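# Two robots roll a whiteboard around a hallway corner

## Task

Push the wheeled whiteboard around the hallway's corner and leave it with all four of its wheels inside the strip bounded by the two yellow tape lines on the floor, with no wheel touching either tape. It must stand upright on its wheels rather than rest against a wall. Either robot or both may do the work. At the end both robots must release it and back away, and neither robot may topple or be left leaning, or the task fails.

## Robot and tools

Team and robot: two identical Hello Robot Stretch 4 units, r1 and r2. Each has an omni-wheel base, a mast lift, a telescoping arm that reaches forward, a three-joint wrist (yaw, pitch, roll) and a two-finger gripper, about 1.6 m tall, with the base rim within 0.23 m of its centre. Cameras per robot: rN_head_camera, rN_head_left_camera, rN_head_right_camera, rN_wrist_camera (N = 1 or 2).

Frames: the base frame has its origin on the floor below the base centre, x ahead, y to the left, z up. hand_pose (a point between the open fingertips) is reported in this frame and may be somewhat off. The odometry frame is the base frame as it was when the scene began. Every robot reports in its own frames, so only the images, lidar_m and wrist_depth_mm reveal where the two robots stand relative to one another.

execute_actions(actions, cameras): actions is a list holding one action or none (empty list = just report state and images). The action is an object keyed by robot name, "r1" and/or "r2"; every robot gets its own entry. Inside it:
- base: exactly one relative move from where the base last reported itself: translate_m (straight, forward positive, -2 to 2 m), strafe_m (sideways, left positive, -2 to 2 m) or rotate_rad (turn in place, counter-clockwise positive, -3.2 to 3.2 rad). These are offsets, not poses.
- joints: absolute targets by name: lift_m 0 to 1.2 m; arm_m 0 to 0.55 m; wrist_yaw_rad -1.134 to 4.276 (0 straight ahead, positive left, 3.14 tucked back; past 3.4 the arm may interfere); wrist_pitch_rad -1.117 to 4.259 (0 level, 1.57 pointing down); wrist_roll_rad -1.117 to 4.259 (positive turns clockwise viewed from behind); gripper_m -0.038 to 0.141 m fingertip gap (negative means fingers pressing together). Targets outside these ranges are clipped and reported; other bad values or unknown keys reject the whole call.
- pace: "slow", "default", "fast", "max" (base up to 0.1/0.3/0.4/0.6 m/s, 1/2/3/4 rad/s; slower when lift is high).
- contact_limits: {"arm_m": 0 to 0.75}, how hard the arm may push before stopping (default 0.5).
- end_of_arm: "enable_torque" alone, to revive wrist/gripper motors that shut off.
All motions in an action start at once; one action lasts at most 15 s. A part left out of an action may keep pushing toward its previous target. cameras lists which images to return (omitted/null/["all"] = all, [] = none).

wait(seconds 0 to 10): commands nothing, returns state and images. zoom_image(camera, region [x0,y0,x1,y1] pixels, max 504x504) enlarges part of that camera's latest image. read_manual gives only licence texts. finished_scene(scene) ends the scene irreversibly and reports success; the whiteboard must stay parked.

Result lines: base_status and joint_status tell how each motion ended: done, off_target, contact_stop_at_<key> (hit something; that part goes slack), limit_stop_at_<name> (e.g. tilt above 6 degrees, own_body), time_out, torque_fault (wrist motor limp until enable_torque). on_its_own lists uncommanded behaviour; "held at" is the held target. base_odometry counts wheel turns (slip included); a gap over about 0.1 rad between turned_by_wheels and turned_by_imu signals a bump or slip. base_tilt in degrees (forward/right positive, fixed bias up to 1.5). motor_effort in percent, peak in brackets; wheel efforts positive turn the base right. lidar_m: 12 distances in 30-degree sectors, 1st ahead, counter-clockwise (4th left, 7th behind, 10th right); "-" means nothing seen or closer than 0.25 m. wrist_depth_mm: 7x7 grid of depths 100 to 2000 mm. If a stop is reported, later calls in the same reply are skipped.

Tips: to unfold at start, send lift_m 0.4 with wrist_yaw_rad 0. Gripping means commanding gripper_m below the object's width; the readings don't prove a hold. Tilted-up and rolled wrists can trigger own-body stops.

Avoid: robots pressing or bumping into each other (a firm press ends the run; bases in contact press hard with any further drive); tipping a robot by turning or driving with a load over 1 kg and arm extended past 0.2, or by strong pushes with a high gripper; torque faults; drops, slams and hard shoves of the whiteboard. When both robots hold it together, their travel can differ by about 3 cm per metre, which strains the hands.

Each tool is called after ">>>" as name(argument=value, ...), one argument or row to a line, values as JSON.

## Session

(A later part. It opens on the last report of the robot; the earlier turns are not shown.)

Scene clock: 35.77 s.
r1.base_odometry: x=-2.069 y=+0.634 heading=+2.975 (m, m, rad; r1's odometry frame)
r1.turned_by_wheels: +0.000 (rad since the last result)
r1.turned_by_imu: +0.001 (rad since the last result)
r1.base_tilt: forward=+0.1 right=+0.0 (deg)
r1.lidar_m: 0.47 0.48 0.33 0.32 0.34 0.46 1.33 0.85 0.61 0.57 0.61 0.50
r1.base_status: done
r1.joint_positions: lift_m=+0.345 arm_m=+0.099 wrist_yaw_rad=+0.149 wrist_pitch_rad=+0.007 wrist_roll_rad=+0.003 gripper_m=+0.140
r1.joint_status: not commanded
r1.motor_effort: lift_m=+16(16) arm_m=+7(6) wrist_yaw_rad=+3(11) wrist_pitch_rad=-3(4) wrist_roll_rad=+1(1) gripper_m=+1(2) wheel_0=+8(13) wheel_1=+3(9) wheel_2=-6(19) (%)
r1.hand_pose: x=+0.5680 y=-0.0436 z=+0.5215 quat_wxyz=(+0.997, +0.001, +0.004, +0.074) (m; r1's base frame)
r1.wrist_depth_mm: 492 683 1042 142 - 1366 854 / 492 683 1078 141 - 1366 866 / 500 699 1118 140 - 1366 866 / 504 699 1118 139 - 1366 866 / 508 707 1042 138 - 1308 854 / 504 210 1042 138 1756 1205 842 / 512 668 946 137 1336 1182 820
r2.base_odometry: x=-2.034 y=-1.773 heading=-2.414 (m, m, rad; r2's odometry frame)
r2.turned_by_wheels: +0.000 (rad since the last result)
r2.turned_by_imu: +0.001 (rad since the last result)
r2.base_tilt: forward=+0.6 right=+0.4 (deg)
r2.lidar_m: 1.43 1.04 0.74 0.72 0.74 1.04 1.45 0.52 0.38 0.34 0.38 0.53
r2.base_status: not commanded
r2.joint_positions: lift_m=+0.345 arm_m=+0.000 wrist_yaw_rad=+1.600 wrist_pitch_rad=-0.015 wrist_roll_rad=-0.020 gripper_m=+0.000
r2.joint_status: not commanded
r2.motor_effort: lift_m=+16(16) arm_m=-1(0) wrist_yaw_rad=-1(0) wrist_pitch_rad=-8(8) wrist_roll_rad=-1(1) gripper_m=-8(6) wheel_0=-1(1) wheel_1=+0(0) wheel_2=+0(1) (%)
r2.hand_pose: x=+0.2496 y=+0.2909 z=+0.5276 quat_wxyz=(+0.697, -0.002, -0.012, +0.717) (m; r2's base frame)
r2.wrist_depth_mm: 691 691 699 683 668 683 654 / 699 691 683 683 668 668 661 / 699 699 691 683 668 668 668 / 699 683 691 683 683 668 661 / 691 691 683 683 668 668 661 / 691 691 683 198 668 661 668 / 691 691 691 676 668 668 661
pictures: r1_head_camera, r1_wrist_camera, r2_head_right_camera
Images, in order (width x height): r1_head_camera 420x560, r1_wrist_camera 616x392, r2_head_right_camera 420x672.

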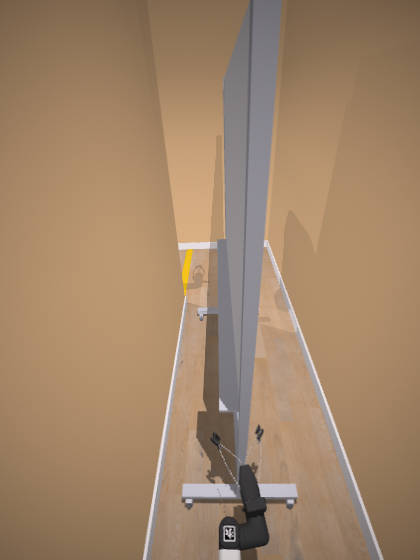

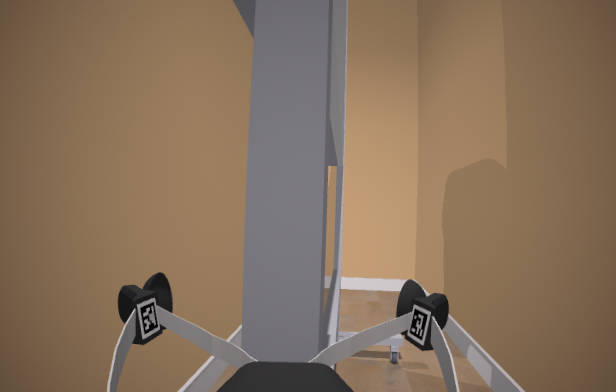

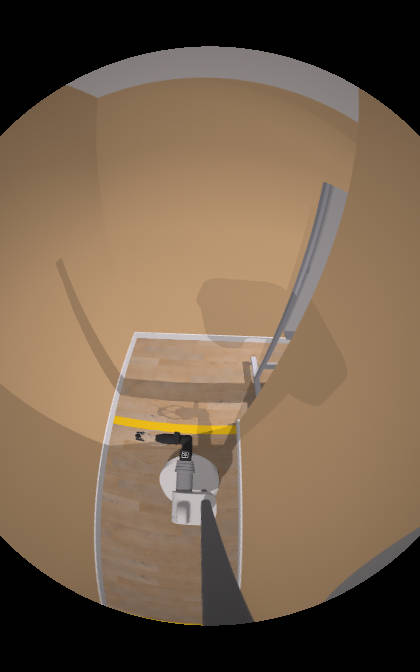

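>>> execute_actions(
  actions=[
    {"r1": {"base": {"translate_m": 0.9}}},
  ],
  cameras=["r1_head_camera", "r1_wrist_camera", "r2_head_camera", "r2_head_right_camera"],
)

Scene clock: 40.40 s.
r1.base_odometry: x=-2.957 y=+0.783 heading=+2.975 (m, m, rad; r1's odometry frame)
r1.turned_by_wheels: +0.000 (rad since the last result)
r1.turned_by_imu: +0.001 (rad since the last result)
r1.base_tilt: forward=+0.1 right=+0.0 (deg)
r1.lidar_m: 0.47 0.50 0.34 0.33 0.35 0.48 1.37 0.84 0.61 0.57 0.60 0.51
r1.base_status: done
r1.joint_positions: lift_m=+0.345 arm_m=+0.099 wrist_yaw_rad=+0.149 wrist_pitch_rad=+0.007 wrist_roll_rad=+0.003 gripper_m=+0.140
r1.joint_status: not commanded
r1.motor_effort: lift_m=+17(16) arm_m=+6(6) wrist_yaw_rad=+6(12) wrist_pitch_rad=-6(4) wrist_roll_rad=+1(1) gripper_m=+0(1) wheel_0=+5(12) wheel_1=+4(9) wheel_2=-5(20) (%)
r1.hand_pose: x=+0.5680 y=-0.0437 z=+0.5214 quat_wxyz=(+0.997, +0.001, +0.004, +0.074) (m; r1's base frame)
r1.wrist_depth_mm: 508 683 1983 145 1808 1336 831 / 504 699 1983 144 1863 1366 854 / 508 715 1983 143 1863 1366 854 / 517 723 1921 142 1808 1336 854 / 517 723 1921 141 1863 1308 842 / 512 207 1921 141 1808 1160 820 / 525 723 1205 139 1366 1138 798
r2.base_odometry: x=-2.034 y=-1.773 heading=-2.414 (m, m, rad; r2's odometry frame)
r2.turned_by_wheels: +0.000 (rad since the last result)
r2.turned_by_imu: +0.001 (rad since the last result)
r2.base_tilt: forward=+0.5 right=+0.5 (deg)
r2.lidar_m: 0.81 0.88 0.77 0.72 0.75 1.03 1.46 0.54 0.37 0.36 0.38 0.53
r2.base_status: not commanded
r2.joint_positions: lift_m=+0.345 arm_m=+0.000 wrist_yaw_rad=+1.600 wrist_pitch_rad=-0.015 wrist_roll_rad=-0.020 gripper_m=+0.000
r2.joint_status: not commanded
r2.motor_effort: lift_m=+16(16) arm_m=+0(1) wrist_yaw_rad=+0(0) wrist_pitch_rad=-9(7) wrist_roll_rad=+0(0) gripper_m=-7(8) wheel_0=-1(1) wheel_1=+0(0) wheel_2=+0(0) (%)
r2.hand_pose: x=+0.2496 y=+0.2909 z=+0.5276 quat_wxyz=(+0.697, -0.002, -0.012, +0.717) (m; r2's base frame)
r2.wrist_depth_mm: 699 691 691 683 676 668 661 / 699 699 676 691 668 668 661 / 699 707 683 676 676 668 668 / 699 699 683 668 683 676 661 / 691 691 683 676 676 661 661 / 699 691 683 197 668 661 661 / 691 683 683 676 676 654 661
pictures: r1_head_camera, r1_wrist_camera, r2_head_camera, r2_head_right_camera
Images, in order (width x height): r1_head_camera 420x560, r1_wrist_camera 616x392, r2_head_camera 420x560, r2_head_right_camera 420x672.

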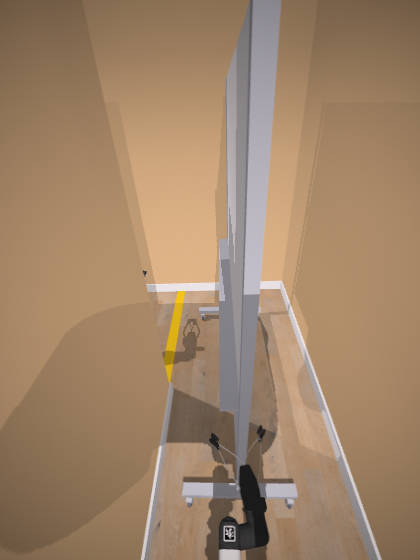

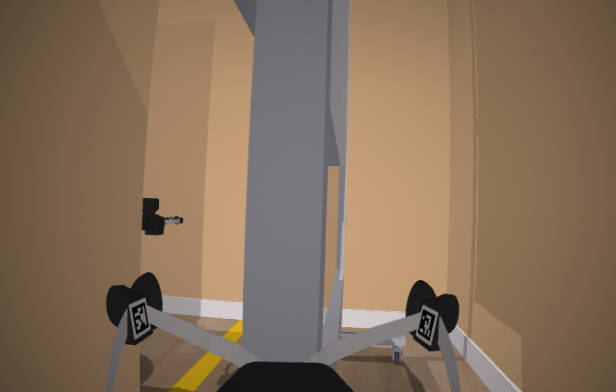

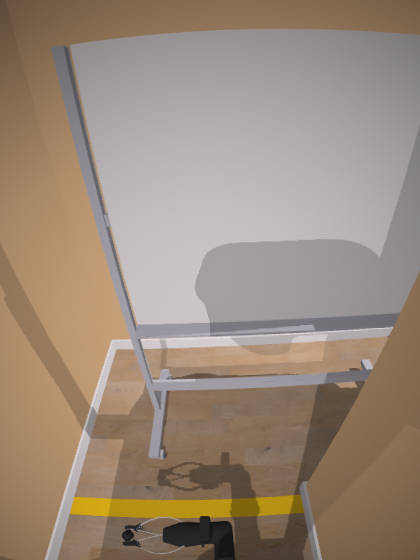

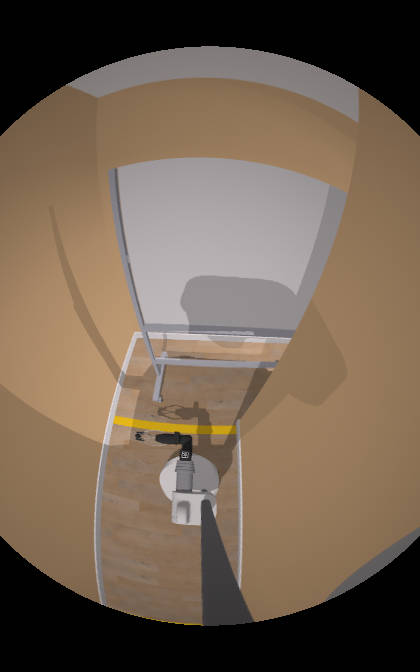

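>>> execute_actions(
  actions=[
    {"r1": {"base": {"strafe_m": -0.15}, "pace": "slow"}, "r2": {"base": {"translate_m": 0.26}, "joints": {"lift_m": 0.37, "wrist_yaw_rad": 1.25}}},
  ],
  cameras=["r1_head_camera", "r1_wrist_camera", "r2_head_camera", "r2_head_right_camera"],
)

Scene clock: 43.70 s.
r1.base_odometry: x=-2.932 y=+0.931 heading=+2.976 (m, m, rad; r1's odometry frame)
r1.turned_by_wheels: +0.001 (rad since the last result)
r1.turned_by_imu: +0.003 (rad since the last result)
r1.base_tilt: forward=+0.2 right=+0.0 (deg)
r1.lidar_m: 0.48 0.51 0.50 0.48 0.51 0.70 1.76 0.63 0.44 0.41 0.43 0.54
r1.base_status: done
r1.joint_positions: lift_m=+0.345 arm_m=+0.099 wrist_yaw_rad=+0.155 wrist_pitch_rad=+0.007 wrist_roll_rad=+0.003 gripper_m=+0.140
r1.joint_status: not commanded
r1.on_its_own: wrist_yaw_rad is at rest, and its effort (-15) is outside its rest range (-13 to +13)
r1.motor_effort: lift_m=+16(16) arm_m=+6(6) wrist_yaw_rad=-15(23) wrist_pitch_rad=-5(4) wrist_roll_rad=+1(0) gripper_m=-1(2) wheel_0=+9(15) wheel_1=-2(7) wheel_2=+1(3) (%)
r1.hand_pose: x=+0.5683 y=-0.0417 z=+0.5214 quat_wxyz=(+0.997, +0.001, +0.004, +0.078) (m; r1's base frame)
r1.wrist_depth_mm: 668 - 1983 153 1863 976 615 / 668 - 1983 152 1808 991 621 / 676 - 1983 151 1863 976 621 / 683 1160 1921 150 1863 960 615 / 683 1983 1921 149 1863 960 615 / 683 205 1863 148 1808 788 603 / 699 1042 1205 147 1366 831 603
r2.base_odometry: x=-2.229 y=-1.946 heading=-2.414 (m, m, rad; r2's odometry frame)
r2.turned_by_wheels: +0.000 (rad since the last result)
r2.turned_by_imu: +0.000 (rad since the last result)
r2.base_tilt: forward=+0.6 right=+0.4 (deg)
r2.lidar_m: 0.60 0.61 0.75 0.73 0.78 1.05 1.47 0.55 0.39 0.37 0.38 0.64
r2.base_status: done
r2.joint_positions: lift_m=+0.370 arm_m=+0.000 wrist_yaw_rad=+1.250 wrist_pitch_rad=-0.015 wrist_roll_rad=-0.020 gripper_m=+0.000
r2.joint_status: all done
r2.motor_effort: lift_m=+20(22) arm_m=+0(1) wrist_yaw_rad=-1(7) wrist_pitch_rad=-8(7) wrist_roll_rad=+1(1) gripper_m=-7(7) wheel_0=+0(3) wheel_1=-1(1) wheel_2=+1(14) (%)
r2.hand_pose: x=+0.3445 y=+0.2462 z=+0.5523 quat_wxyz=(+0.811, -0.004, -0.012, +0.585) (m; r2's base frame)
r2.wrist_depth_mm: 609 640 699 750 809 866 353 / 609 640 676 750 831 878 842 / 609 647 691 750 831 891 820 / 597 640 699 741 809 878 842 / 603 640 699 741 831 866 842 / 609 634 668 198 788 866 831 / 603 634 676 723 778 878 627
pictures: r1_head_camera, r1_wrist_camera, r2_head_camera, r2_head_right_camera
Images, in order (width x height): r1_head_camera 420x560, r1_wrist_camera 616x392, r2_head_camera 420x560, r2_head_right_camera 420x672.

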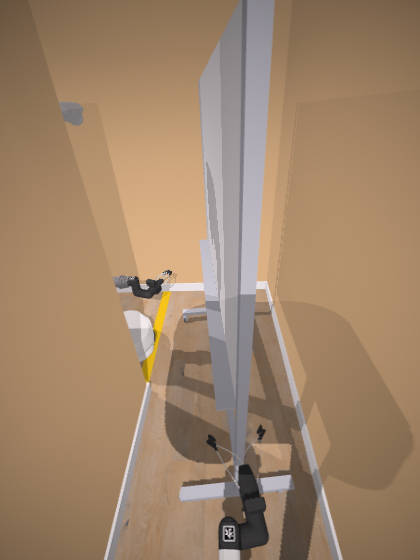

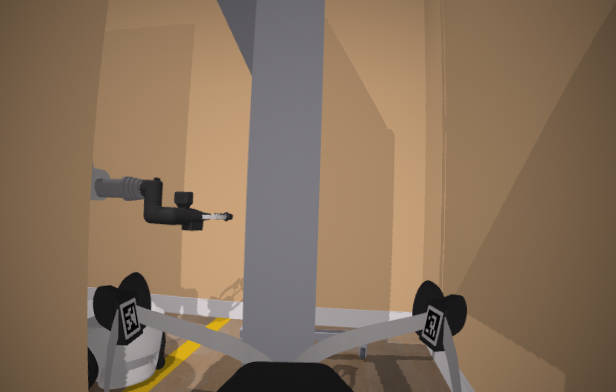

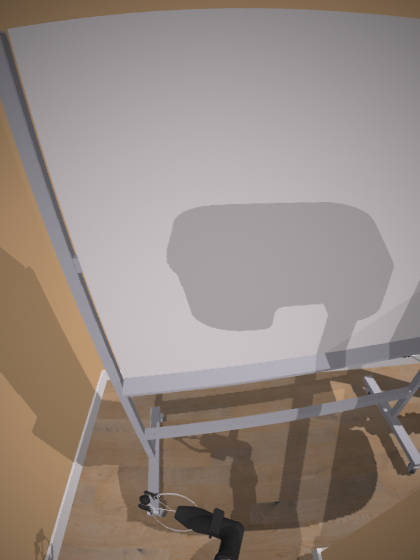

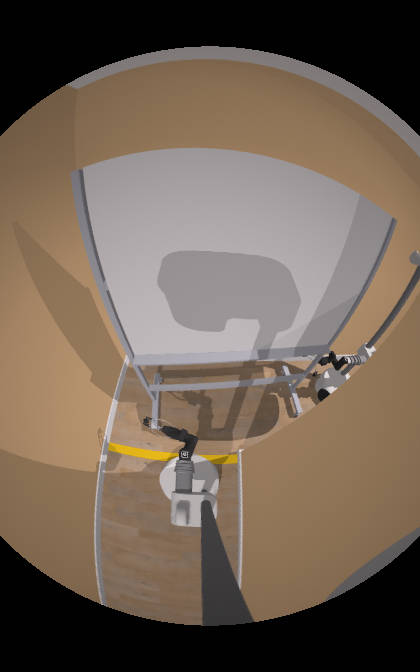

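>>> execute_actions(
  actions=[
    {"r2": {"joints": {"wrist_yaw_rad": 1.0, "arm_m": 0.2}}},
  ],
  cameras=["r2_head_camera"],
)

>>> execute_actions(
  actions=[
    {"r2": {"joints": {"arm_m": 0.53}, "contact_limits": {"arm_m": 0.2}}},
  ],
  cameras=["r2_head_camera", "r2_wrist_camera", "r1_wrist_camera", "r1_head_left_camera"],
)

Scene clock: 45.80 s.
r1.base_odometry: x=-2.932 y=+0.931 heading=+2.976 (m, m, rad; r1's odometry frame)
r1.turned_by_wheels: +0.000 (rad since the last result)
r1.turned_by_imu: +0.001 (rad since the last result)
r1.base_tilt: forward=+0.2 right=+0.0 (deg)
r1.lidar_m: 0.48 0.53 0.49 0.47 0.50 0.70 1.73 0.63 0.43 0.42 0.44 0.56
r1.base_status: not commanded
r1.joint_positions: lift_m=+0.345 arm_m=+0.099 wrist_yaw_rad=+0.155 wrist_pitch_rad=+0.007 wrist_roll_rad=+0.003 gripper_m=+0.140
r1.joint_status: not commanded
r1.on_its_own: wrist_yaw_rad is at rest, and its effort (-14) is outside its rest range (-13 to +13)
r1.motor_effort: lift_m=+16(17) arm_m=+6(6) wrist_yaw_rad=-14(15) wrist_pitch_rad=-6(5) wrist_roll_rad=+1(1) gripper_m=-2(2) wheel_0=+9(9) wheel_1=-2(2) wheel_2=+1(0) (%)
r1.hand_pose: x=+0.5683 y=-0.0417 z=+0.5214 quat_wxyz=(+0.997, +0.001, +0.004, +0.078) (m; r1's base frame)
r1.wrist_depth_mm: 676 - 1921 153 1921 991 615 / 676 - 1983 152 1863 991 615 / 676 1983 1921 151 1863 976 615 / 683 - 1160 150 1808 991 615 / 691 1921 1921 150 1863 960 615 / 676 204 1863 148 1808 788 603 / 699 1060 1205 147 1366 842 603
r2.base_odometry: x=-2.228 y=-1.946 heading=-2.414 (m, m, rad; r2's odometry frame)
r2.turned_by_wheels: +0.000 (rad since the last result)
r2.turned_by_imu: +0.001 (rad since the last result)
r2.base_tilt: forward=+0.6 right=+0.5 (deg)
r2.lidar_m: 0.60 0.60 0.74 0.72 0.77 1.03 1.46 0.54 0.38 0.32 0.39 0.65
r2.base_status: not commanded
r2.joint_positions: lift_m=+0.370 arm_m=+0.199 wrist_yaw_rad=+1.000 wrist_pitch_rad=-0.015 wrist_roll_rad=-0.020 gripper_m=+0.000
r2.joint_status: all done
r2.motor_effort: lift_m=+21(20) arm_m=+7(7) wrist_yaw_rad=+0(3) wrist_pitch_rad=-7(7) wrist_roll_rad=+0(1) gripper_m=-8(7) wheel_0=-1(0) wheel_1=-1(1) wheel_2=+1(1) (%)
r2.hand_pose: x=+0.5991 y=+0.1955 z=+0.5523 quat_wxyz=(+0.878, -0.005, -0.011, +0.479) (m; r2's base frame)
r2.wrist_depth_mm: 591 661 723 338 917 732 609 / 597 668 741 866 931 741 621 / 603 661 741 891 931 732 615 / 597 668 741 878 946 732 621 / 597 661 732 866 946 732 621 / 591 668 723 198 878 732 615 / 603 640 732 364 931 707 615
pictures: r2_head_camera
Images, in order (width x height): r2_head_camera 420x560.

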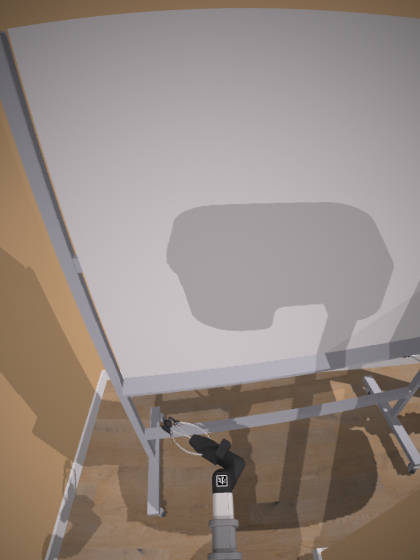

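Scene clock: 47.90 s.
r1.base_odometry: x=-2.932 y=+0.931 heading=+2.976 (m, m, rad; r1's odometry frame)
r1.turned_by_wheels: +0.000 (rad since the last result)
r1.turned_by_imu: +0.001 (rad since the last result)
r1.base_tilt: forward=+0.1 right=+0.0 (deg)
r1.lidar_m: 0.46 0.52 0.51 0.47 0.50 0.70 1.76 0.64 0.44 0.41 0.44 0.53
r1.base_status: not commanded
r1.joint_positions: lift_m=+0.345 arm_m=+0.099 wrist_yaw_rad=+0.155 wrist_pitch_rad=+0.007 wrist_roll_rad=+0.003 gripper_m=+0.140
r1.joint_status: not commanded
r1.on_its_own: wrist_yaw_rad is at rest, and its effort (-15) is outside its rest range (-13 to +13)
r1.motor_effort: lift_m=+16(16) arm_m=+6(6) wrist_yaw_rad=-15(16) wrist_pitch_rad=-6(5) wrist_roll_rad=+1(1) gripper_m=-1(1) wheel_0=+9(9) wheel_1=-2(2) wheel_2=+1(0) (%)
r1.hand_pose: x=+0.5683 y=-0.0417 z=+0.5214 quat_wxyz=(+0.997, +0.001, +0.004, +0.078) (m; r1's base frame)
r1.wrist_depth_mm: 668 - - 153 1863 960 615 / 668 - 1983 152 1921 976 615 / 668 - 1921 151 1863 991 621 / 683 1983 1921 150 1863 991 615 / 683 - 1863 149 1808 960 609 / 683 205 1863 148 1808 788 597 / 699 1042 1229 148 1397 831 603
r2.base_odometry: x=-2.228 y=-1.946 heading=-2.414 (m, m, rad; r2's odometry frame)
r2.turned_by_wheels: +0.000 (rad since the last result)
r2.turned_by_imu: +0.001 (rad since the last result)
r2.base_tilt: forward=+0.6 right=+0.4 (deg)
r2.lidar_m: 0.59 0.62 0.76 0.71 0.76 1.07 1.48 0.54 0.37 0.36 0.38 0.65
r2.base_status: not commanded
r2.joint_positions: lift_m=+0.370 arm_m=+0.529 wrist_yaw_rad=+1.000 wrist_pitch_rad=-0.015 wrist_roll_rad=-0.020 gripper_m=+0.000
r2.joint_status: all done
r2.motor_effort: lift_m=+20(21) arm_m=+6(8) wrist_yaw_rad=-1(0) wrist_pitch_rad=-7(7) wrist_roll_rad=-1(0) gripper_m=-8(7) wheel_0=-1(1) wheel_1=-1(1) wheel_2=+1(1) (%)
r2.contact_limits: arm_m 0.2
r2.hand_pose: x=+0.9291 y=+0.1955 z=+0.5523 quat_wxyz=(+0.878, -0.005, -0.011, +0.479) (m; r2's base frame)
r2.wrist_depth_mm: 597 661 750 683 488 382 327 / 603 668 759 683 496 384 330 / 603 668 759 691 496 384 325 / 597 661 750 683 504 387 325 / 597 668 750 691 496 387 327 / 597 654 715 197 459 384 329 / 591 640 723 603 477 370 329
pictures: r1_head_left_camera, r1_wrist_camera, r2_head_camera, r2_wrist_camera
Images, in order (width x height): r1_head_left_camera 420x672, r1_wrist_camera 616x392, r2_head_camera 420x560, r2_wrist_camera 616x392.

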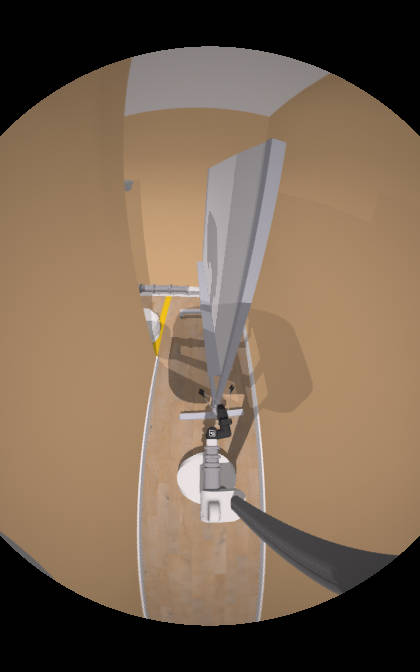

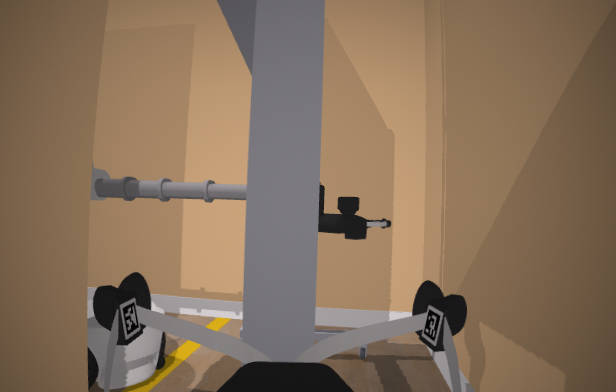

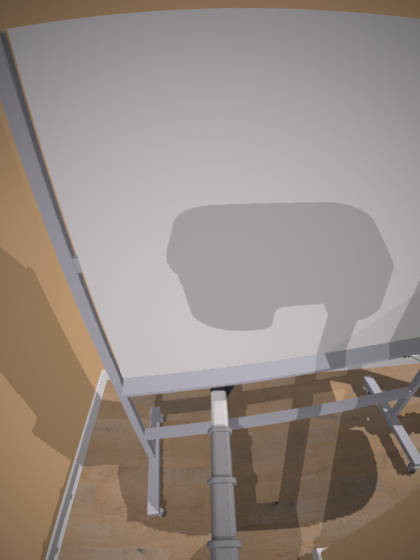

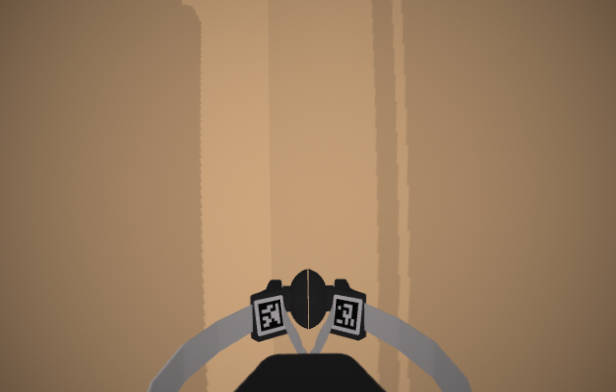

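Now swing the hook behind the post and strafe left.

>>> execute_actions(
  actions=[
    {"r2": {"joints": {"wrist_yaw_rad": 1.6}}},
  ],
  cameras=["r2_wrist_camera"],
)

>>> execute_actions(
  actions=[
    {"r2": {"base": {"strafe_m": 0.19}, "pace": "slow"}},
  ],
  cameras=["r2_head_camera", "r2_wrist_camera", "r1_wrist_camera", "r2_head_left_camera"],
)

Scene clock: 48.93 s.
r1.base_odometry: x=-2.932 y=+0.931 heading=+2.976 (m, m, rad; r1's odometry frame)
r1.turned_by_wheels: +0.000 (rad since the last result)
r1.turned_by_imu: +0.000 (rad since the last result)
r1.base_tilt: forward=+0.2 right=+0.0 (deg)
r1.lidar_m: 0.47 0.52 0.50 0.48 0.50 0.70 1.74 0.62 0.45 0.42 0.43 0.54
r1.base_status: not commanded
r1.joint_positions: lift_m=+0.345 arm_m=+0.099 wrist_yaw_rad=+0.155 wrist_pitch_rad=+0.007 wrist_roll_rad=+0.003 gripper_m=+0.140
r1.joint_status: not commanded
r1.on_its_own: wrist_yaw_rad is at rest, and its effort (-15) is outside its rest range (-13 to +13)
r1.motor_effort: lift_m=+16(16) arm_m=+6(6) wrist_yaw_rad=-15(14) wrist_pitch_rad=-5(4) wrist_roll_rad=+1(1) gripper_m=+0(1) wheel_0=+9(9) wheel_1=-2(2) wheel_2=+0(1) (%)
r1.hand_pose: x=+0.5683 y=-0.0417 z=+0.5214 quat_wxyz=(+0.997, +0.001, +0.004, +0.078) (m; r1's base frame)
r1.wrist_depth_mm: 676 - 1983 153 1863 976 615 / 661 - - 152 1808 976 621 / 676 - 1983 151 1921 976 621 / 676 1983 1921 150 1808 976 615 / 683 - 1921 150 1808 976 609 / 683 205 1863 148 1808 798 597 / 691 1060 1205 147 1366 831 603
r2.base_odometry: x=-2.228 y=-1.946 heading=-2.414 (m, m, rad; r2's odometry frame)
r2.turned_by_wheels: +0.000 (rad since the last result)
r2.turned_by_imu: +0.000 (rad since the last result)
r2.base_tilt: forward=+0.6 right=+0.4 (deg)
r2.lidar_m: 0.59 0.60 0.75 0.70 0.73 1.06 1.47 0.55 0.39 0.36 0.38 0.66
r2.base_status: not commanded
r2.joint_positions: lift_m=+0.370 arm_m=+0.529 wrist_yaw_rad=+1.600 wrist_pitch_rad=-0.015 wrist_roll_rad=-0.020 gripper_m=+0.000
r2.joint_status: all done
r2.motor_effort: lift_m=+20(20) arm_m=+7(7) wrist_yaw_rad=+1(8) wrist_pitch_rad=-7(8) wrist_roll_rad=+0(0) gripper_m=-6(8) wheel_0=-1(1) wheel_1=-1(1) wheel_2=+1(1) (%)
r2.hand_pose: x=+0.7788 y=+0.2909 z=+0.5523 quat_wxyz=(+0.697, -0.001, -0.012, +0.717) (m; r2's base frame)
r2.wrist_depth_mm: 699 293 683 683 668 668 564 / 691 291 691 676 668 661 569 / 699 294 676 676 668 661 580 / 691 294 676 683 668 668 580 / 699 290 683 661 668 668 585 / 699 283 683 197 668 654 580 / 691 272 676 676 668 654 574
pictures: r2_wrist_camera
Images, in order (width x height): r2_wrist_camera 616x392.

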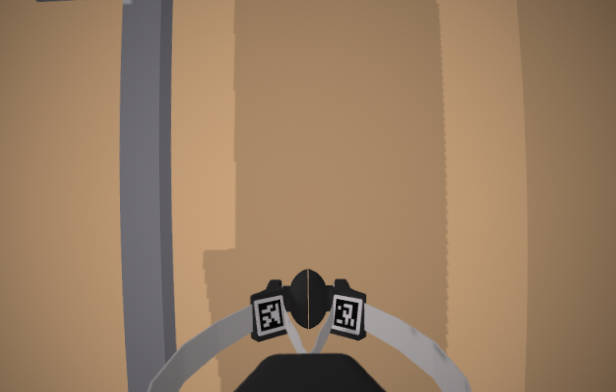

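Scene clock: 51.97 s.
r1.base_odometry: x=-2.932 y=+0.931 heading=+2.976 (m, m, rad; r1's odometry frame)
r1.turned_by_wheels: +0.000 (rad since the last result)
r1.turned_by_imu: +0.001 (rad since the last result)
r1.base_tilt: forward=+0.1 right=-0.1 (deg)
r1.lidar_m: 0.47 0.51 0.52 0.46 0.50 0.69 1.73 0.61 0.45 0.41 0.43 0.54
r1.base_status: not commanded
r1.joint_positions: lift_m=+0.345 arm_m=+0.099 wrist_yaw_rad=+0.155 wrist_pitch_rad=+0.007 wrist_roll_rad=+0.003 gripper_m=+0.140
r1.joint_status: not commanded
r1.on_its_own: wrist_yaw_rad is at rest, and its effort (-16) is outside its rest range (-13 to +13)
r1.motor_effort: lift_m=+16(16) arm_m=+6(6) wrist_yaw_rad=-16(13) wrist_pitch_rad=-5(4) wrist_roll_rad=+1(1) gripper_m=-1(3) wheel_0=+9(9) wheel_1=-2(2) wheel_2=+1(1) (%)
r1.hand_pose: x=+0.5683 y=-0.0417 z=+0.5214 quat_wxyz=(+0.997, +0.001, +0.004, +0.078) (m; r1's base frame)
r1.wrist_depth_mm: 676 1983 1983 153 1808 976 621 / 668 - 1983 152 1863 976 621 / 676 - 1983 151 1863 991 621 / 691 1336 1983 151 1808 991 609 / 683 1983 1921 149 1808 946 615 / 683 205 1708 148 1808 788 597 / 699 1182 1205 147 1366 831 597
r2.base_odometry: x=-2.102 y=-2.088 heading=-2.414 (m, m, rad; r2's odometry frame)
r2.turned_by_wheels: +0.000 (rad since the last result)
r2.turned_by_imu: +0.001 (rad since the last result)
r2.base_tilt: forward=+0.6 right=+0.5 (deg)
r2.lidar_m: 0.59 0.77 0.56 0.53 0.56 0.77 2.25 0.80 0.59 0.54 0.59 0.64
r2.base_status: done
r2.joint_positions: lift_m=+0.370 arm_m=+0.529 wrist_yaw_rad=+1.600 wrist_pitch_rad=-0.015 wrist_roll_rad=-0.020 gripper_m=+0.000
r2.joint_status: not commanded
r2.motor_effort: lift_m=+21(20) arm_m=+7(7) wrist_yaw_rad=+0(0) wrist_pitch_rad=-7(7) wrist_roll_rad=-1(0) gripper_m=-6(7) wheel_0=+0(6) wheel_1=+1(5) wheel_2=+1(1) (%)
r2.hand_pose: x=+0.7788 y=+0.2909 z=+0.5523 quat_wxyz=(+0.697, -0.001, -0.012, +0.717) (m; r2's base frame)
r2.wrist_depth_mm: 504 496 492 492 477 480 473 / 500 504 488 484 484 480 480 / 496 496 496 488 484 480 473 / 500 496 488 488 484 480 480 / 500 492 492 480 484 477 477 / 500 496 492 198 480 480 477 / 496 492 488 492 480 480 473
pictures: r1_wrist_camera, r2_head_camera, r2_head_left_camera, r2_wrist_camera
Images, in order (width x height): r1_wrist_camera 616x392, r2_head_camera 420x560, r2_head_left_camera 420x672, r2_wrist_camera 616x392.

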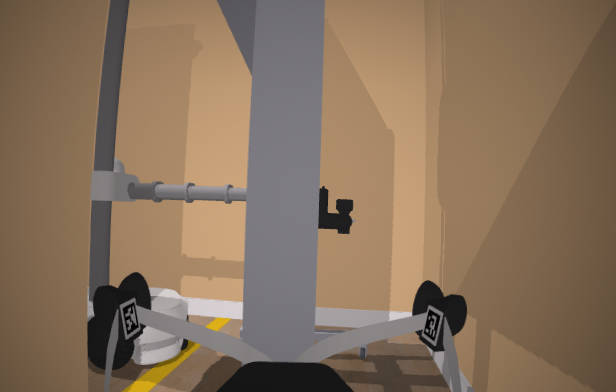

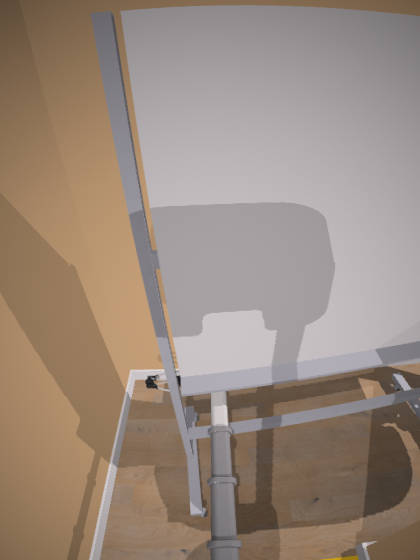

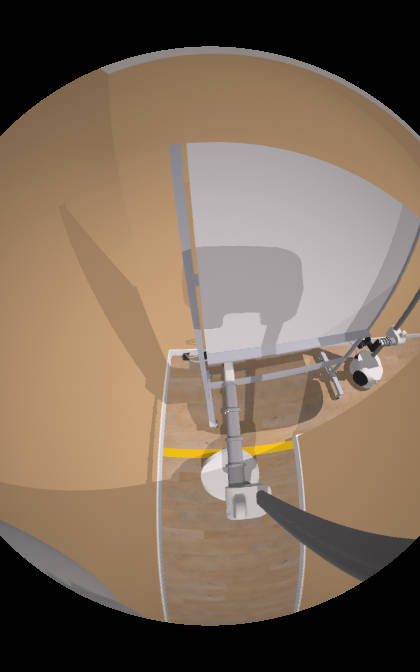

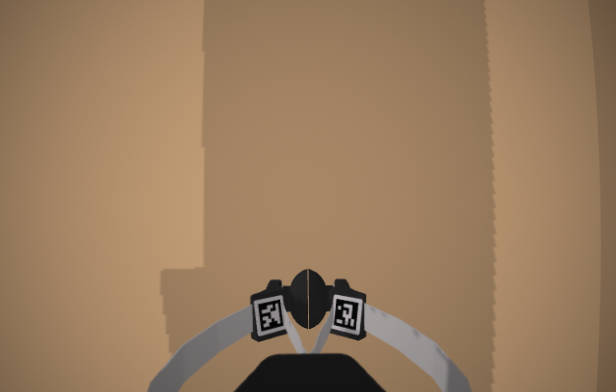

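>>> execute_actions(
  actions=[
    {"r2": {"base": {"strafe_m": 0.07}, "joints": {"arm_m": 0.46}, "pace": "slow"}},
  ],
  cameras=["r2_head_camera", "r1_wrist_camera"],
)

Scene clock: 54.27 s.
r1.base_odometry: x=-2.932 y=+0.931 heading=+2.976 (m, m, rad; r1's odometry frame)
r1.turned_by_wheels: +0.000 (rad since the last result)
r1.turned_by_imu: +0.001 (rad since the last result)
r1.base_tilt: forward=+0.1 right=+0.0 (deg)
r1.lidar_m: 0.47 0.52 0.52 0.48 0.51 0.70 1.74 0.62 0.44 0.40 0.43 0.54
r1.base_status: not commanded
r1.joint_positions: lift_m=+0.345 arm_m=+0.099 wrist_yaw_rad=+0.155 wrist_pitch_rad=+0.007 wrist_roll_rad=+0.003 gripper_m=+0.140
r1.joint_status: not commanded
r1.on_its_own: wrist_yaw_rad is at rest, and its effort (-15) is outside its rest range (-13 to +13)
r1.motor_effort: lift_m=+16(16) arm_m=+6(6) wrist_yaw_rad=-15(16) wrist_pitch_rad=-6(6) wrist_roll_rad=+1(1) gripper_m=-1(1) wheel_0=+10(9) wheel_1=-2(2) wheel_2=+1(1) (%)
r1.hand_pose: x=+0.5683 y=-0.0417 z=+0.5214 quat_wxyz=(+0.997, +0.001, +0.004, +0.078) (m; r1's base frame)
r1.wrist_depth_mm: 668 - 1983 153 1921 976 615 / 668 - 1921 152 1863 976 621 / 676 - 1983 151 1863 991 621 / 691 1464 1983 150 1756 976 615 / 683 1983 1863 150 1808 960 609 / 683 205 1464 148 1808 788 597 / 691 1229 1229 147 1366 831 609
r2.base_odometry: x=-2.056 y=-2.140 heading=-2.414 (m, m, rad; r2's odometry frame)
r2.turned_by_wheels: +0.000 (rad since the last result)
r2.turned_by_imu: +0.001 (rad since the last result)
r2.base_tilt: forward=+0.6 right=+0.4 (deg)
r2.lidar_m: 0.57 0.71 0.49 0.46 0.49 0.69 1.89 0.91 0.64 0.61 0.66 0.64
r2.base_status: done
r2.joint_positions: lift_m=+0.370 arm_m=+0.461 wrist_yaw_rad=+1.600 wrist_pitch_rad=-0.015 wrist_roll_rad=-0.020 gripper_m=+0.000
r2.joint_status: all done
r2.motor_effort: lift_m=+20(21) arm_m=-7(9) wrist_yaw_rad=+0(0) wrist_pitch_rad=-7(6) wrist_roll_rad=-1(1) gripper_m=-8(8) wheel_0=-2(1) wheel_1=+2(2) wheel_2=+1(1) (%)
r2.hand_pose: x=+0.7112 y=+0.2909 z=+0.5523 quat_wxyz=(+0.697, -0.001, -0.012, +0.717) (m; r2's base frame)
r2.wrist_depth_mm: 427 430 421 421 418 410 413 / 430 427 421 418 413 413 410 / 430 424 421 418 415 415 410 / 433 424 418 418 415 407 407 / 424 424 421 418 413 413 407 / 424 421 418 198 410 413 410 / 424 424 418 415 413 407 404
pictures: r1_wrist_camera, r2_head_camera
Images, in order (width x height): r1_wrist_camera 616x392, r2_head_camera 420x560.

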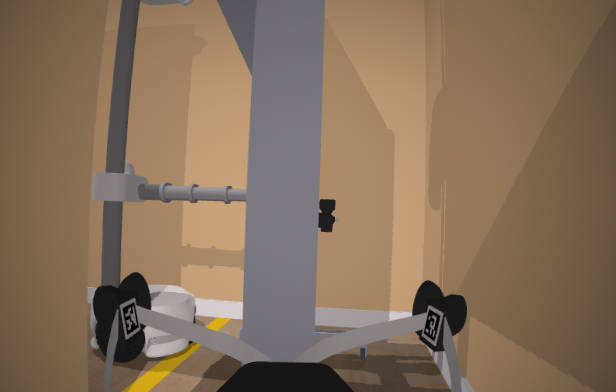

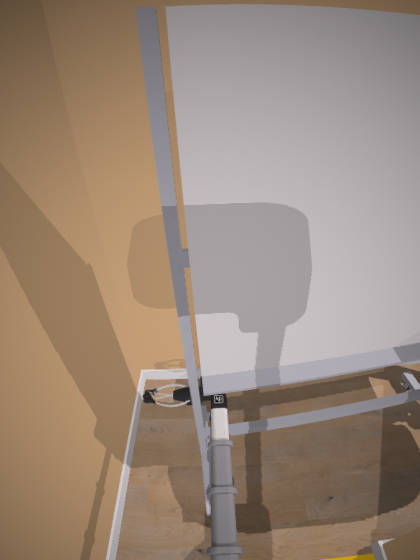

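>>> execute_actions(
  actions=[
    {"r1": {"joints": {"arm_m": 0.15}, "pace": "slow"}, "r2": {"base": {"translate_m": -0.3}, "pace": "slow"}},
  ],
  cameras=["r1_head_camera", "r1_wrist_camera", "r2_head_camera", "r2_head_left_camera"],
)

Scene clock: 58.80 s.
r1.base_odometry: x=-2.932 y=+0.931 heading=+2.976 (m, m, rad; r1's odometry frame)
r1.turned_by_wheels: +0.000 (rad since the last result)
r1.turned_by_imu: +0.001 (rad since the last result)
r1.base_tilt: forward=+0.1 right=+0.0 (deg)
r1.lidar_m: 0.53 0.69 0.51 0.48 0.51 0.71 1.75 0.63 0.44 0.42 0.44 0.62
r1.base_status: not commanded
r1.joint_positions: lift_m=+0.345 arm_m=+0.149 wrist_yaw_rad=+0.151 wrist_pitch_rad=+0.007 wrist_roll_rad=+0.003 gripper_m=+0.140
r1.joint_status: all done
r1.motor_effort: lift_m=+16(16) arm_m=+6(8) wrist_yaw_rad=+0(15) wrist_pitch_rad=-3(4) wrist_roll_rad=+1(1) gripper_m=+0(1) wheel_0=+7(9) wheel_1=-1(2) wheel_2=+0(0) (%)
r1.hand_pose: x=+0.6181 y=-0.0432 z=+0.5216 quat_wxyz=(+0.997, +0.001, +0.003, +0.075) (m; r1's base frame)
r1.wrist_depth_mm: 676 1983 362 185 1808 946 621 / 683 1983 549 183 1808 960 615 / 683 1983 1430 183 1808 960 609 / 691 1921 1863 182 1808 960 609 / 699 1921 1921 181 1756 946 603 / 699 212 1060 180 227 842 585 / 931 1229 1229 151 1366 798 591
r2.base_odometry: x=-1.832 y=-1.941 heading=-2.414 (m, m, rad; r2's odometry frame)
r2.turned_by_wheels: -0.001 (rad since the last result)
r2.turned_by_imu: +0.001 (rad since the last result)
r2.base_tilt: forward=+0.6 right=+0.4 (deg)
r2.lidar_m: 0.60 0.68 0.50 0.45 0.49 0.70 1.90 0.91 0.66 0.60 0.64 0.71
r2.base_status: done
r2.joint_positions: lift_m=+0.370 arm_m=+0.461 wrist_yaw_rad=+1.597 wrist_pitch_rad=-0.015 wrist_roll_rad=-0.020 gripper_m=+0.000
r2.joint_status: not commanded
r2.motor_effort: lift_m=+20(20) arm_m=-7(7) wrist_yaw_rad=+9(12) wrist_pitch_rad=-8(9) wrist_roll_rad=-1(1) gripper_m=-7(8) wheel_0=-4(7) wheel_1=-4(4) wheel_2=+2(8) (%)
r2.hand_pose: x=+0.7120 y=+0.2907 z=+0.5522 quat_wxyz=(+0.698, -0.002, -0.012, +0.716) (m; r2's base frame)
r2.wrist_depth_mm: - 430 424 418 415 418 415 / - 424 421 418 418 415 413 / - 421 424 418 415 415 415 / - 427 424 418 418 415 413 / - 430 424 418 418 413 413 / - 427 421 197 413 415 410 / - 424 424 415 413 413 410
pictures: r1_head_camera, r1_wrist_camera, r2_head_camera, r2_head_left_camera
Images, in order (width x height): r1_head_camera 420x560, r1_wrist_camera 616x392, r2_head_camera 420x560, r2_head_left_camera 420x672.

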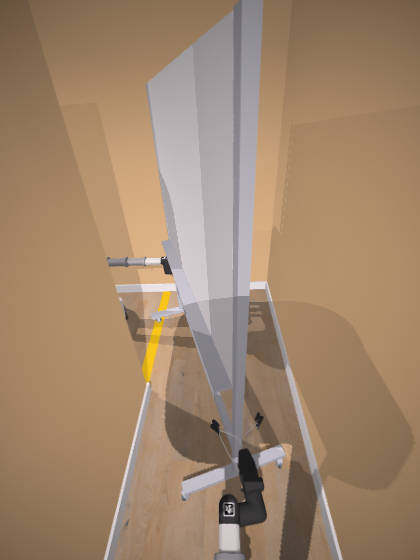

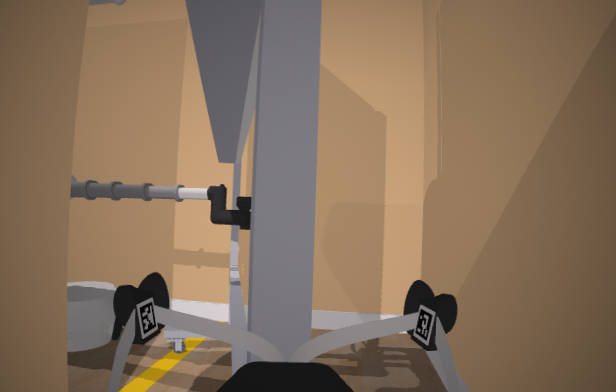

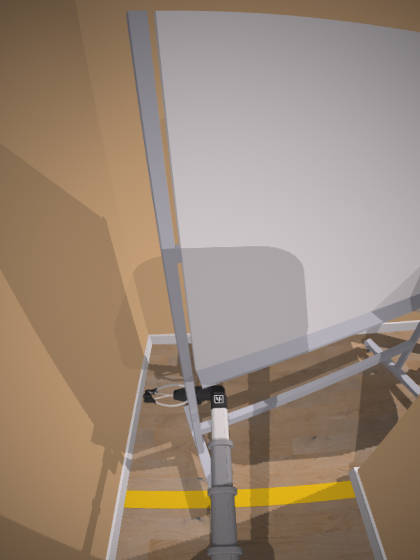

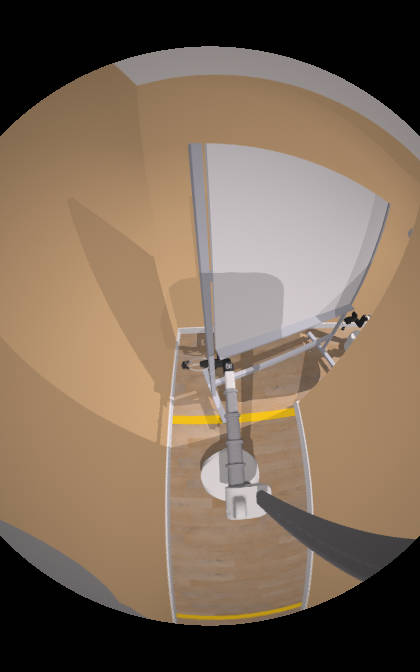

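>>> execute_actions(
  actions=[
    {"r1": {"joints": {"arm_m": 0.28}, "pace": "slow"}, "r2": {"base": {"translate_m": -0.25}, "pace": "slow"}},
  ],
  cameras=["r1_head_camera", "r1_wrist_camera", "r2_head_camera", "r2_head_left_camera"],
)

Scene clock: 62.70 s.
r1.base_odometry: x=-2.932 y=+0.931 heading=+2.976 (m, m, rad; r1's odometry frame)
r1.turned_by_wheels: +0.000 (rad since the last result)
r1.turned_by_imu: +0.001 (rad since the last result)
r1.base_tilt: forward=+0.1 right=+0.0 (deg)
r1.lidar_m: 0.68 0.72 0.51 0.48 0.50 0.69 1.73 0.61 0.44 0.41 0.44 0.62
r1.base_status: not commanded
r1.joint_positions: lift_m=+0.345 arm_m=+0.279 wrist_yaw_rad=+0.150 wrist_pitch_rad=+0.007 wrist_roll_rad=+0.003 gripper_m=+0.140
r1.joint_status: all done
r1.motor_effort: lift_m=+16(16) arm_m=+7(15) wrist_yaw_rad=+0(12) wrist_pitch_rad=-4(3) wrist_roll_rad=+1(1) gripper_m=-2(0) wheel_0=+7(7) wheel_1=-1(2) wheel_2=+0(0) (%)
r1.hand_pose: x=+0.7480 y=-0.0432 z=+0.5216 quat_wxyz=(+0.997, +0.001, +0.003, +0.075) (m; r1's base frame)
r1.wrist_depth_mm: 1863 1808 340 1708 1661 946 615 / 1863 1808 504 1708 1661 946 603 / 1921 1863 1756 1756 1661 946 609 / 1808 1756 1756 1661 1618 931 603 / 1808 1756 1756 1708 1618 917 597 / 1576 211 181 1661 227 831 580 / 1308 1205 504 151 1366 798 585
r2.base_odometry: x=-1.645 y=-1.775 heading=-2.415 (m, m, rad; r2's odometry frame)
r2.turned_by_wheels: -0.001 (rad since the last result)
r2.turned_by_imu: +0.001 (rad since the last result)
r2.base_tilt: forward=+0.5 right=+0.5 (deg)
r2.lidar_m: 0.63 0.67 0.47 0.46 0.48 0.67 1.90 0.89 0.68 0.62 0.65 0.80
r2.base_status: done
r2.joint_positions: lift_m=+0.370 arm_m=+0.461 wrist_yaw_rad=+1.596 wrist_pitch_rad=-0.015 wrist_roll_rad=-0.020 gripper_m=+0.000
r2.joint_status: not commanded
r2.motor_effort: lift_m=+20(20) arm_m=-6(7) wrist_yaw_rad=+12(13) wrist_pitch_rad=-9(8) wrist_roll_rad=-1(1) gripper_m=-6(5) wheel_0=-6(8) wheel_1=-4(8) wheel_2=+1(10) (%)
r2.hand_pose: x=+0.7124 y=+0.2905 z=+0.5522 quat_wxyz=(+0.698, -0.002, -0.012, +0.716) (m; r2's base frame)
r2.wrist_depth_mm: - 424 421 421 421 415 410 / - 433 427 424 418 415 413 / - 430 424 424 418 415 413 / - 427 418 418 418 413 415 / - 427 421 418 421 413 413 / - 424 424 197 418 413 410 / - 427 418 413 415 413 413
pictures: r1_head_camera, r1_wrist_camera, r2_head_camera, r2_head_left_camera
Images, in order (width x height): r1_head_camera 420x560, r1_wrist_camera 616x392, r2_head_camera 420x560, r2_head_left_camera 420x672.

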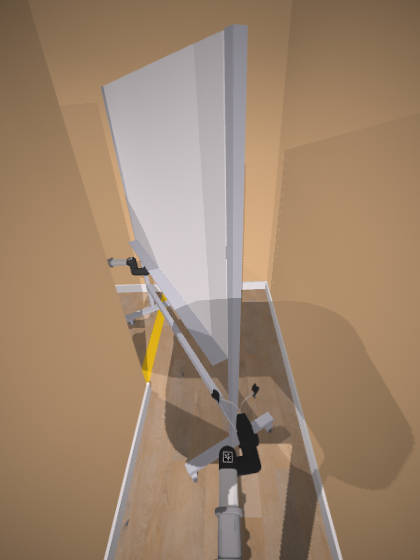

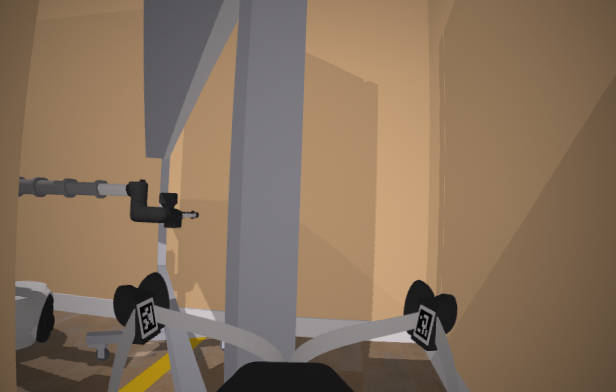

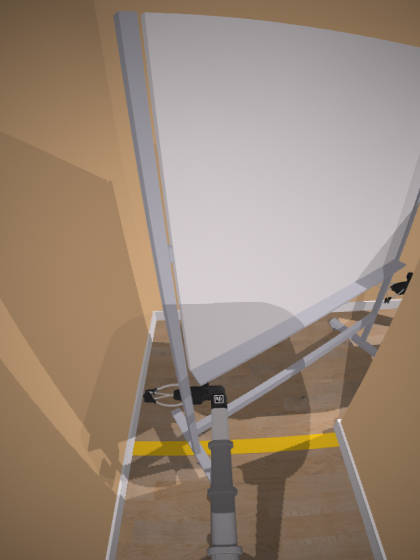

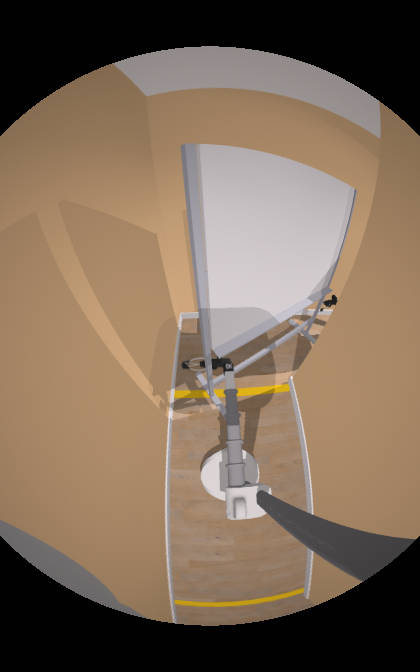

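>>> execute_actions(
  actions=[
    {"r1": {"base": {"translate_m": 0.14}, "pace": "slow"}, "r2": {"base": {"translate_m": -0.2}, "pace": "slow"}},
  ],
  cameras=["r1_head_camera", "r1_wrist_camera", "r2_head_camera", "r2_head_left_camera"],
)

Scene clock: 66.10 s.
r1.base_odometry: x=-3.070 y=+0.954 heading=+2.976 (m, m, rad; r1's odometry frame)
r1.turned_by_wheels: +0.001 (rad since the last result)
r1.turned_by_imu: +0.002 (rad since the last result)
r1.base_tilt: forward=+0.1 right=+0.0 (deg)
r1.lidar_m: 0.56 0.71 0.49 0.48 0.50 0.71 1.73 0.61 0.45 0.40 0.44 0.62
r1.base_status: done
r1.joint_positions: lift_m=+0.345 arm_m=+0.279 wrist_yaw_rad=+0.151 wrist_pitch_rad=+0.007 wrist_roll_rad=+0.003 gripper_m=+0.140
r1.joint_status: not commanded
r1.motor_effort: lift_m=+16(16) arm_m=+7(7) wrist_yaw_rad=-2(6) wrist_pitch_rad=-3(3) wrist_roll_rad=+1(1) gripper_m=-1(1) wheel_0=+9(8) wheel_1=+4(7) wheel_2=-6(13) (%)
r1.hand_pose: x=+0.7480 y=-0.0430 z=+0.5215 quat_wxyz=(+0.997, +0.001, +0.003, +0.075) (m; r1's base frame)
r1.wrist_depth_mm: 1756 359 329 1576 1537 946 615 / 1661 554 1618 1537 1537 960 609 / 1708 1618 1618 1537 1537 946 609 / 1708 1618 189 1537 1499 946 603 / 1661 1618 184 1499 1499 931 597 / 1618 211 178 1537 228 831 585 / 1205 1182 180 151 1366 809 591
r2.base_odometry: x=-1.496 y=-1.642 heading=-2.416 (m, m, rad; r2's odometry frame)
r2.turned_by_wheels: -0.001 (rad since the last result)
r2.turned_by_imu: +0.000 (rad since the last result)
r2.base_tilt: forward=+0.6 right=+0.4 (deg)
r2.lidar_m: 0.63 0.69 0.48 0.44 0.49 0.67 1.88 0.90 0.64 0.61 0.65 0.89
r2.base_status: done
r2.joint_positions: lift_m=+0.370 arm_m=+0.461 wrist_yaw_rad=+1.595 wrist_pitch_rad=-0.015 wrist_roll_rad=-0.020 gripper_m=+0.000
r2.joint_status: not commanded
r2.motor_effort: lift_m=+20(20) arm_m=-7(7) wrist_yaw_rad=+13(16) wrist_pitch_rad=-8(8) wrist_roll_rad=+0(0) gripper_m=-8(8) wheel_0=-7(10) wheel_1=-4(6) wheel_2=-1(6) (%)
r2.hand_pose: x=+0.7125 y=+0.2905 z=+0.5522 quat_wxyz=(+0.698, -0.002, -0.012, +0.716) (m; r2's base frame)
r2.wrist_depth_mm: - 430 424 421 418 413 418 / - 427 427 424 421 413 413 / - 427 421 427 418 418 415 / - 424 427 421 421 418 413 / - 427 424 424 427 418 415 / - 424 427 198 421 413 413 / - 421 424 421 415 415 413
pictures: r1_head_camera, r1_wrist_camera, r2_head_camera, r2_head_left_camera
Images, in order (width x height): r1_head_camera 420x560, r1_wrist_camera 616x392, r2_head_camera 420x560, r2_head_left_camera 420x672.

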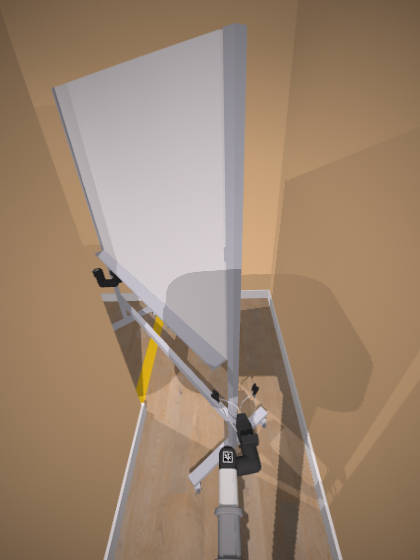

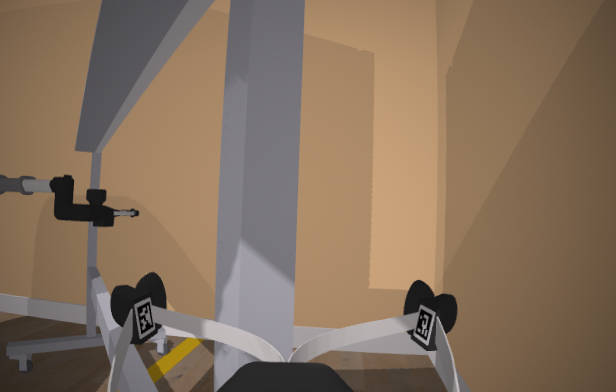

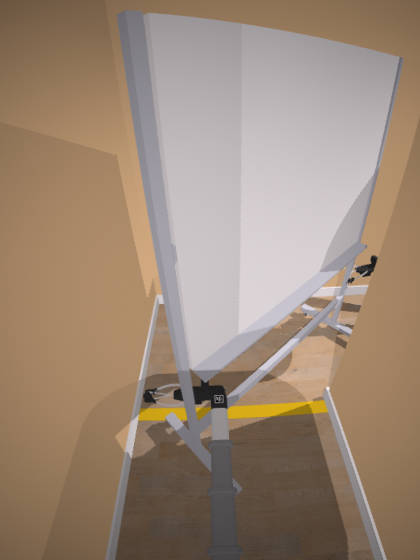

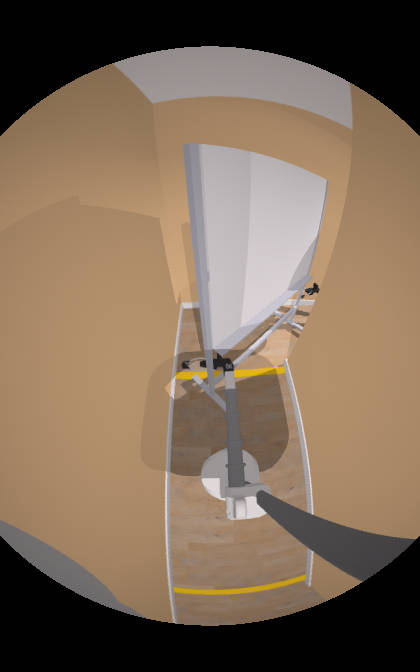

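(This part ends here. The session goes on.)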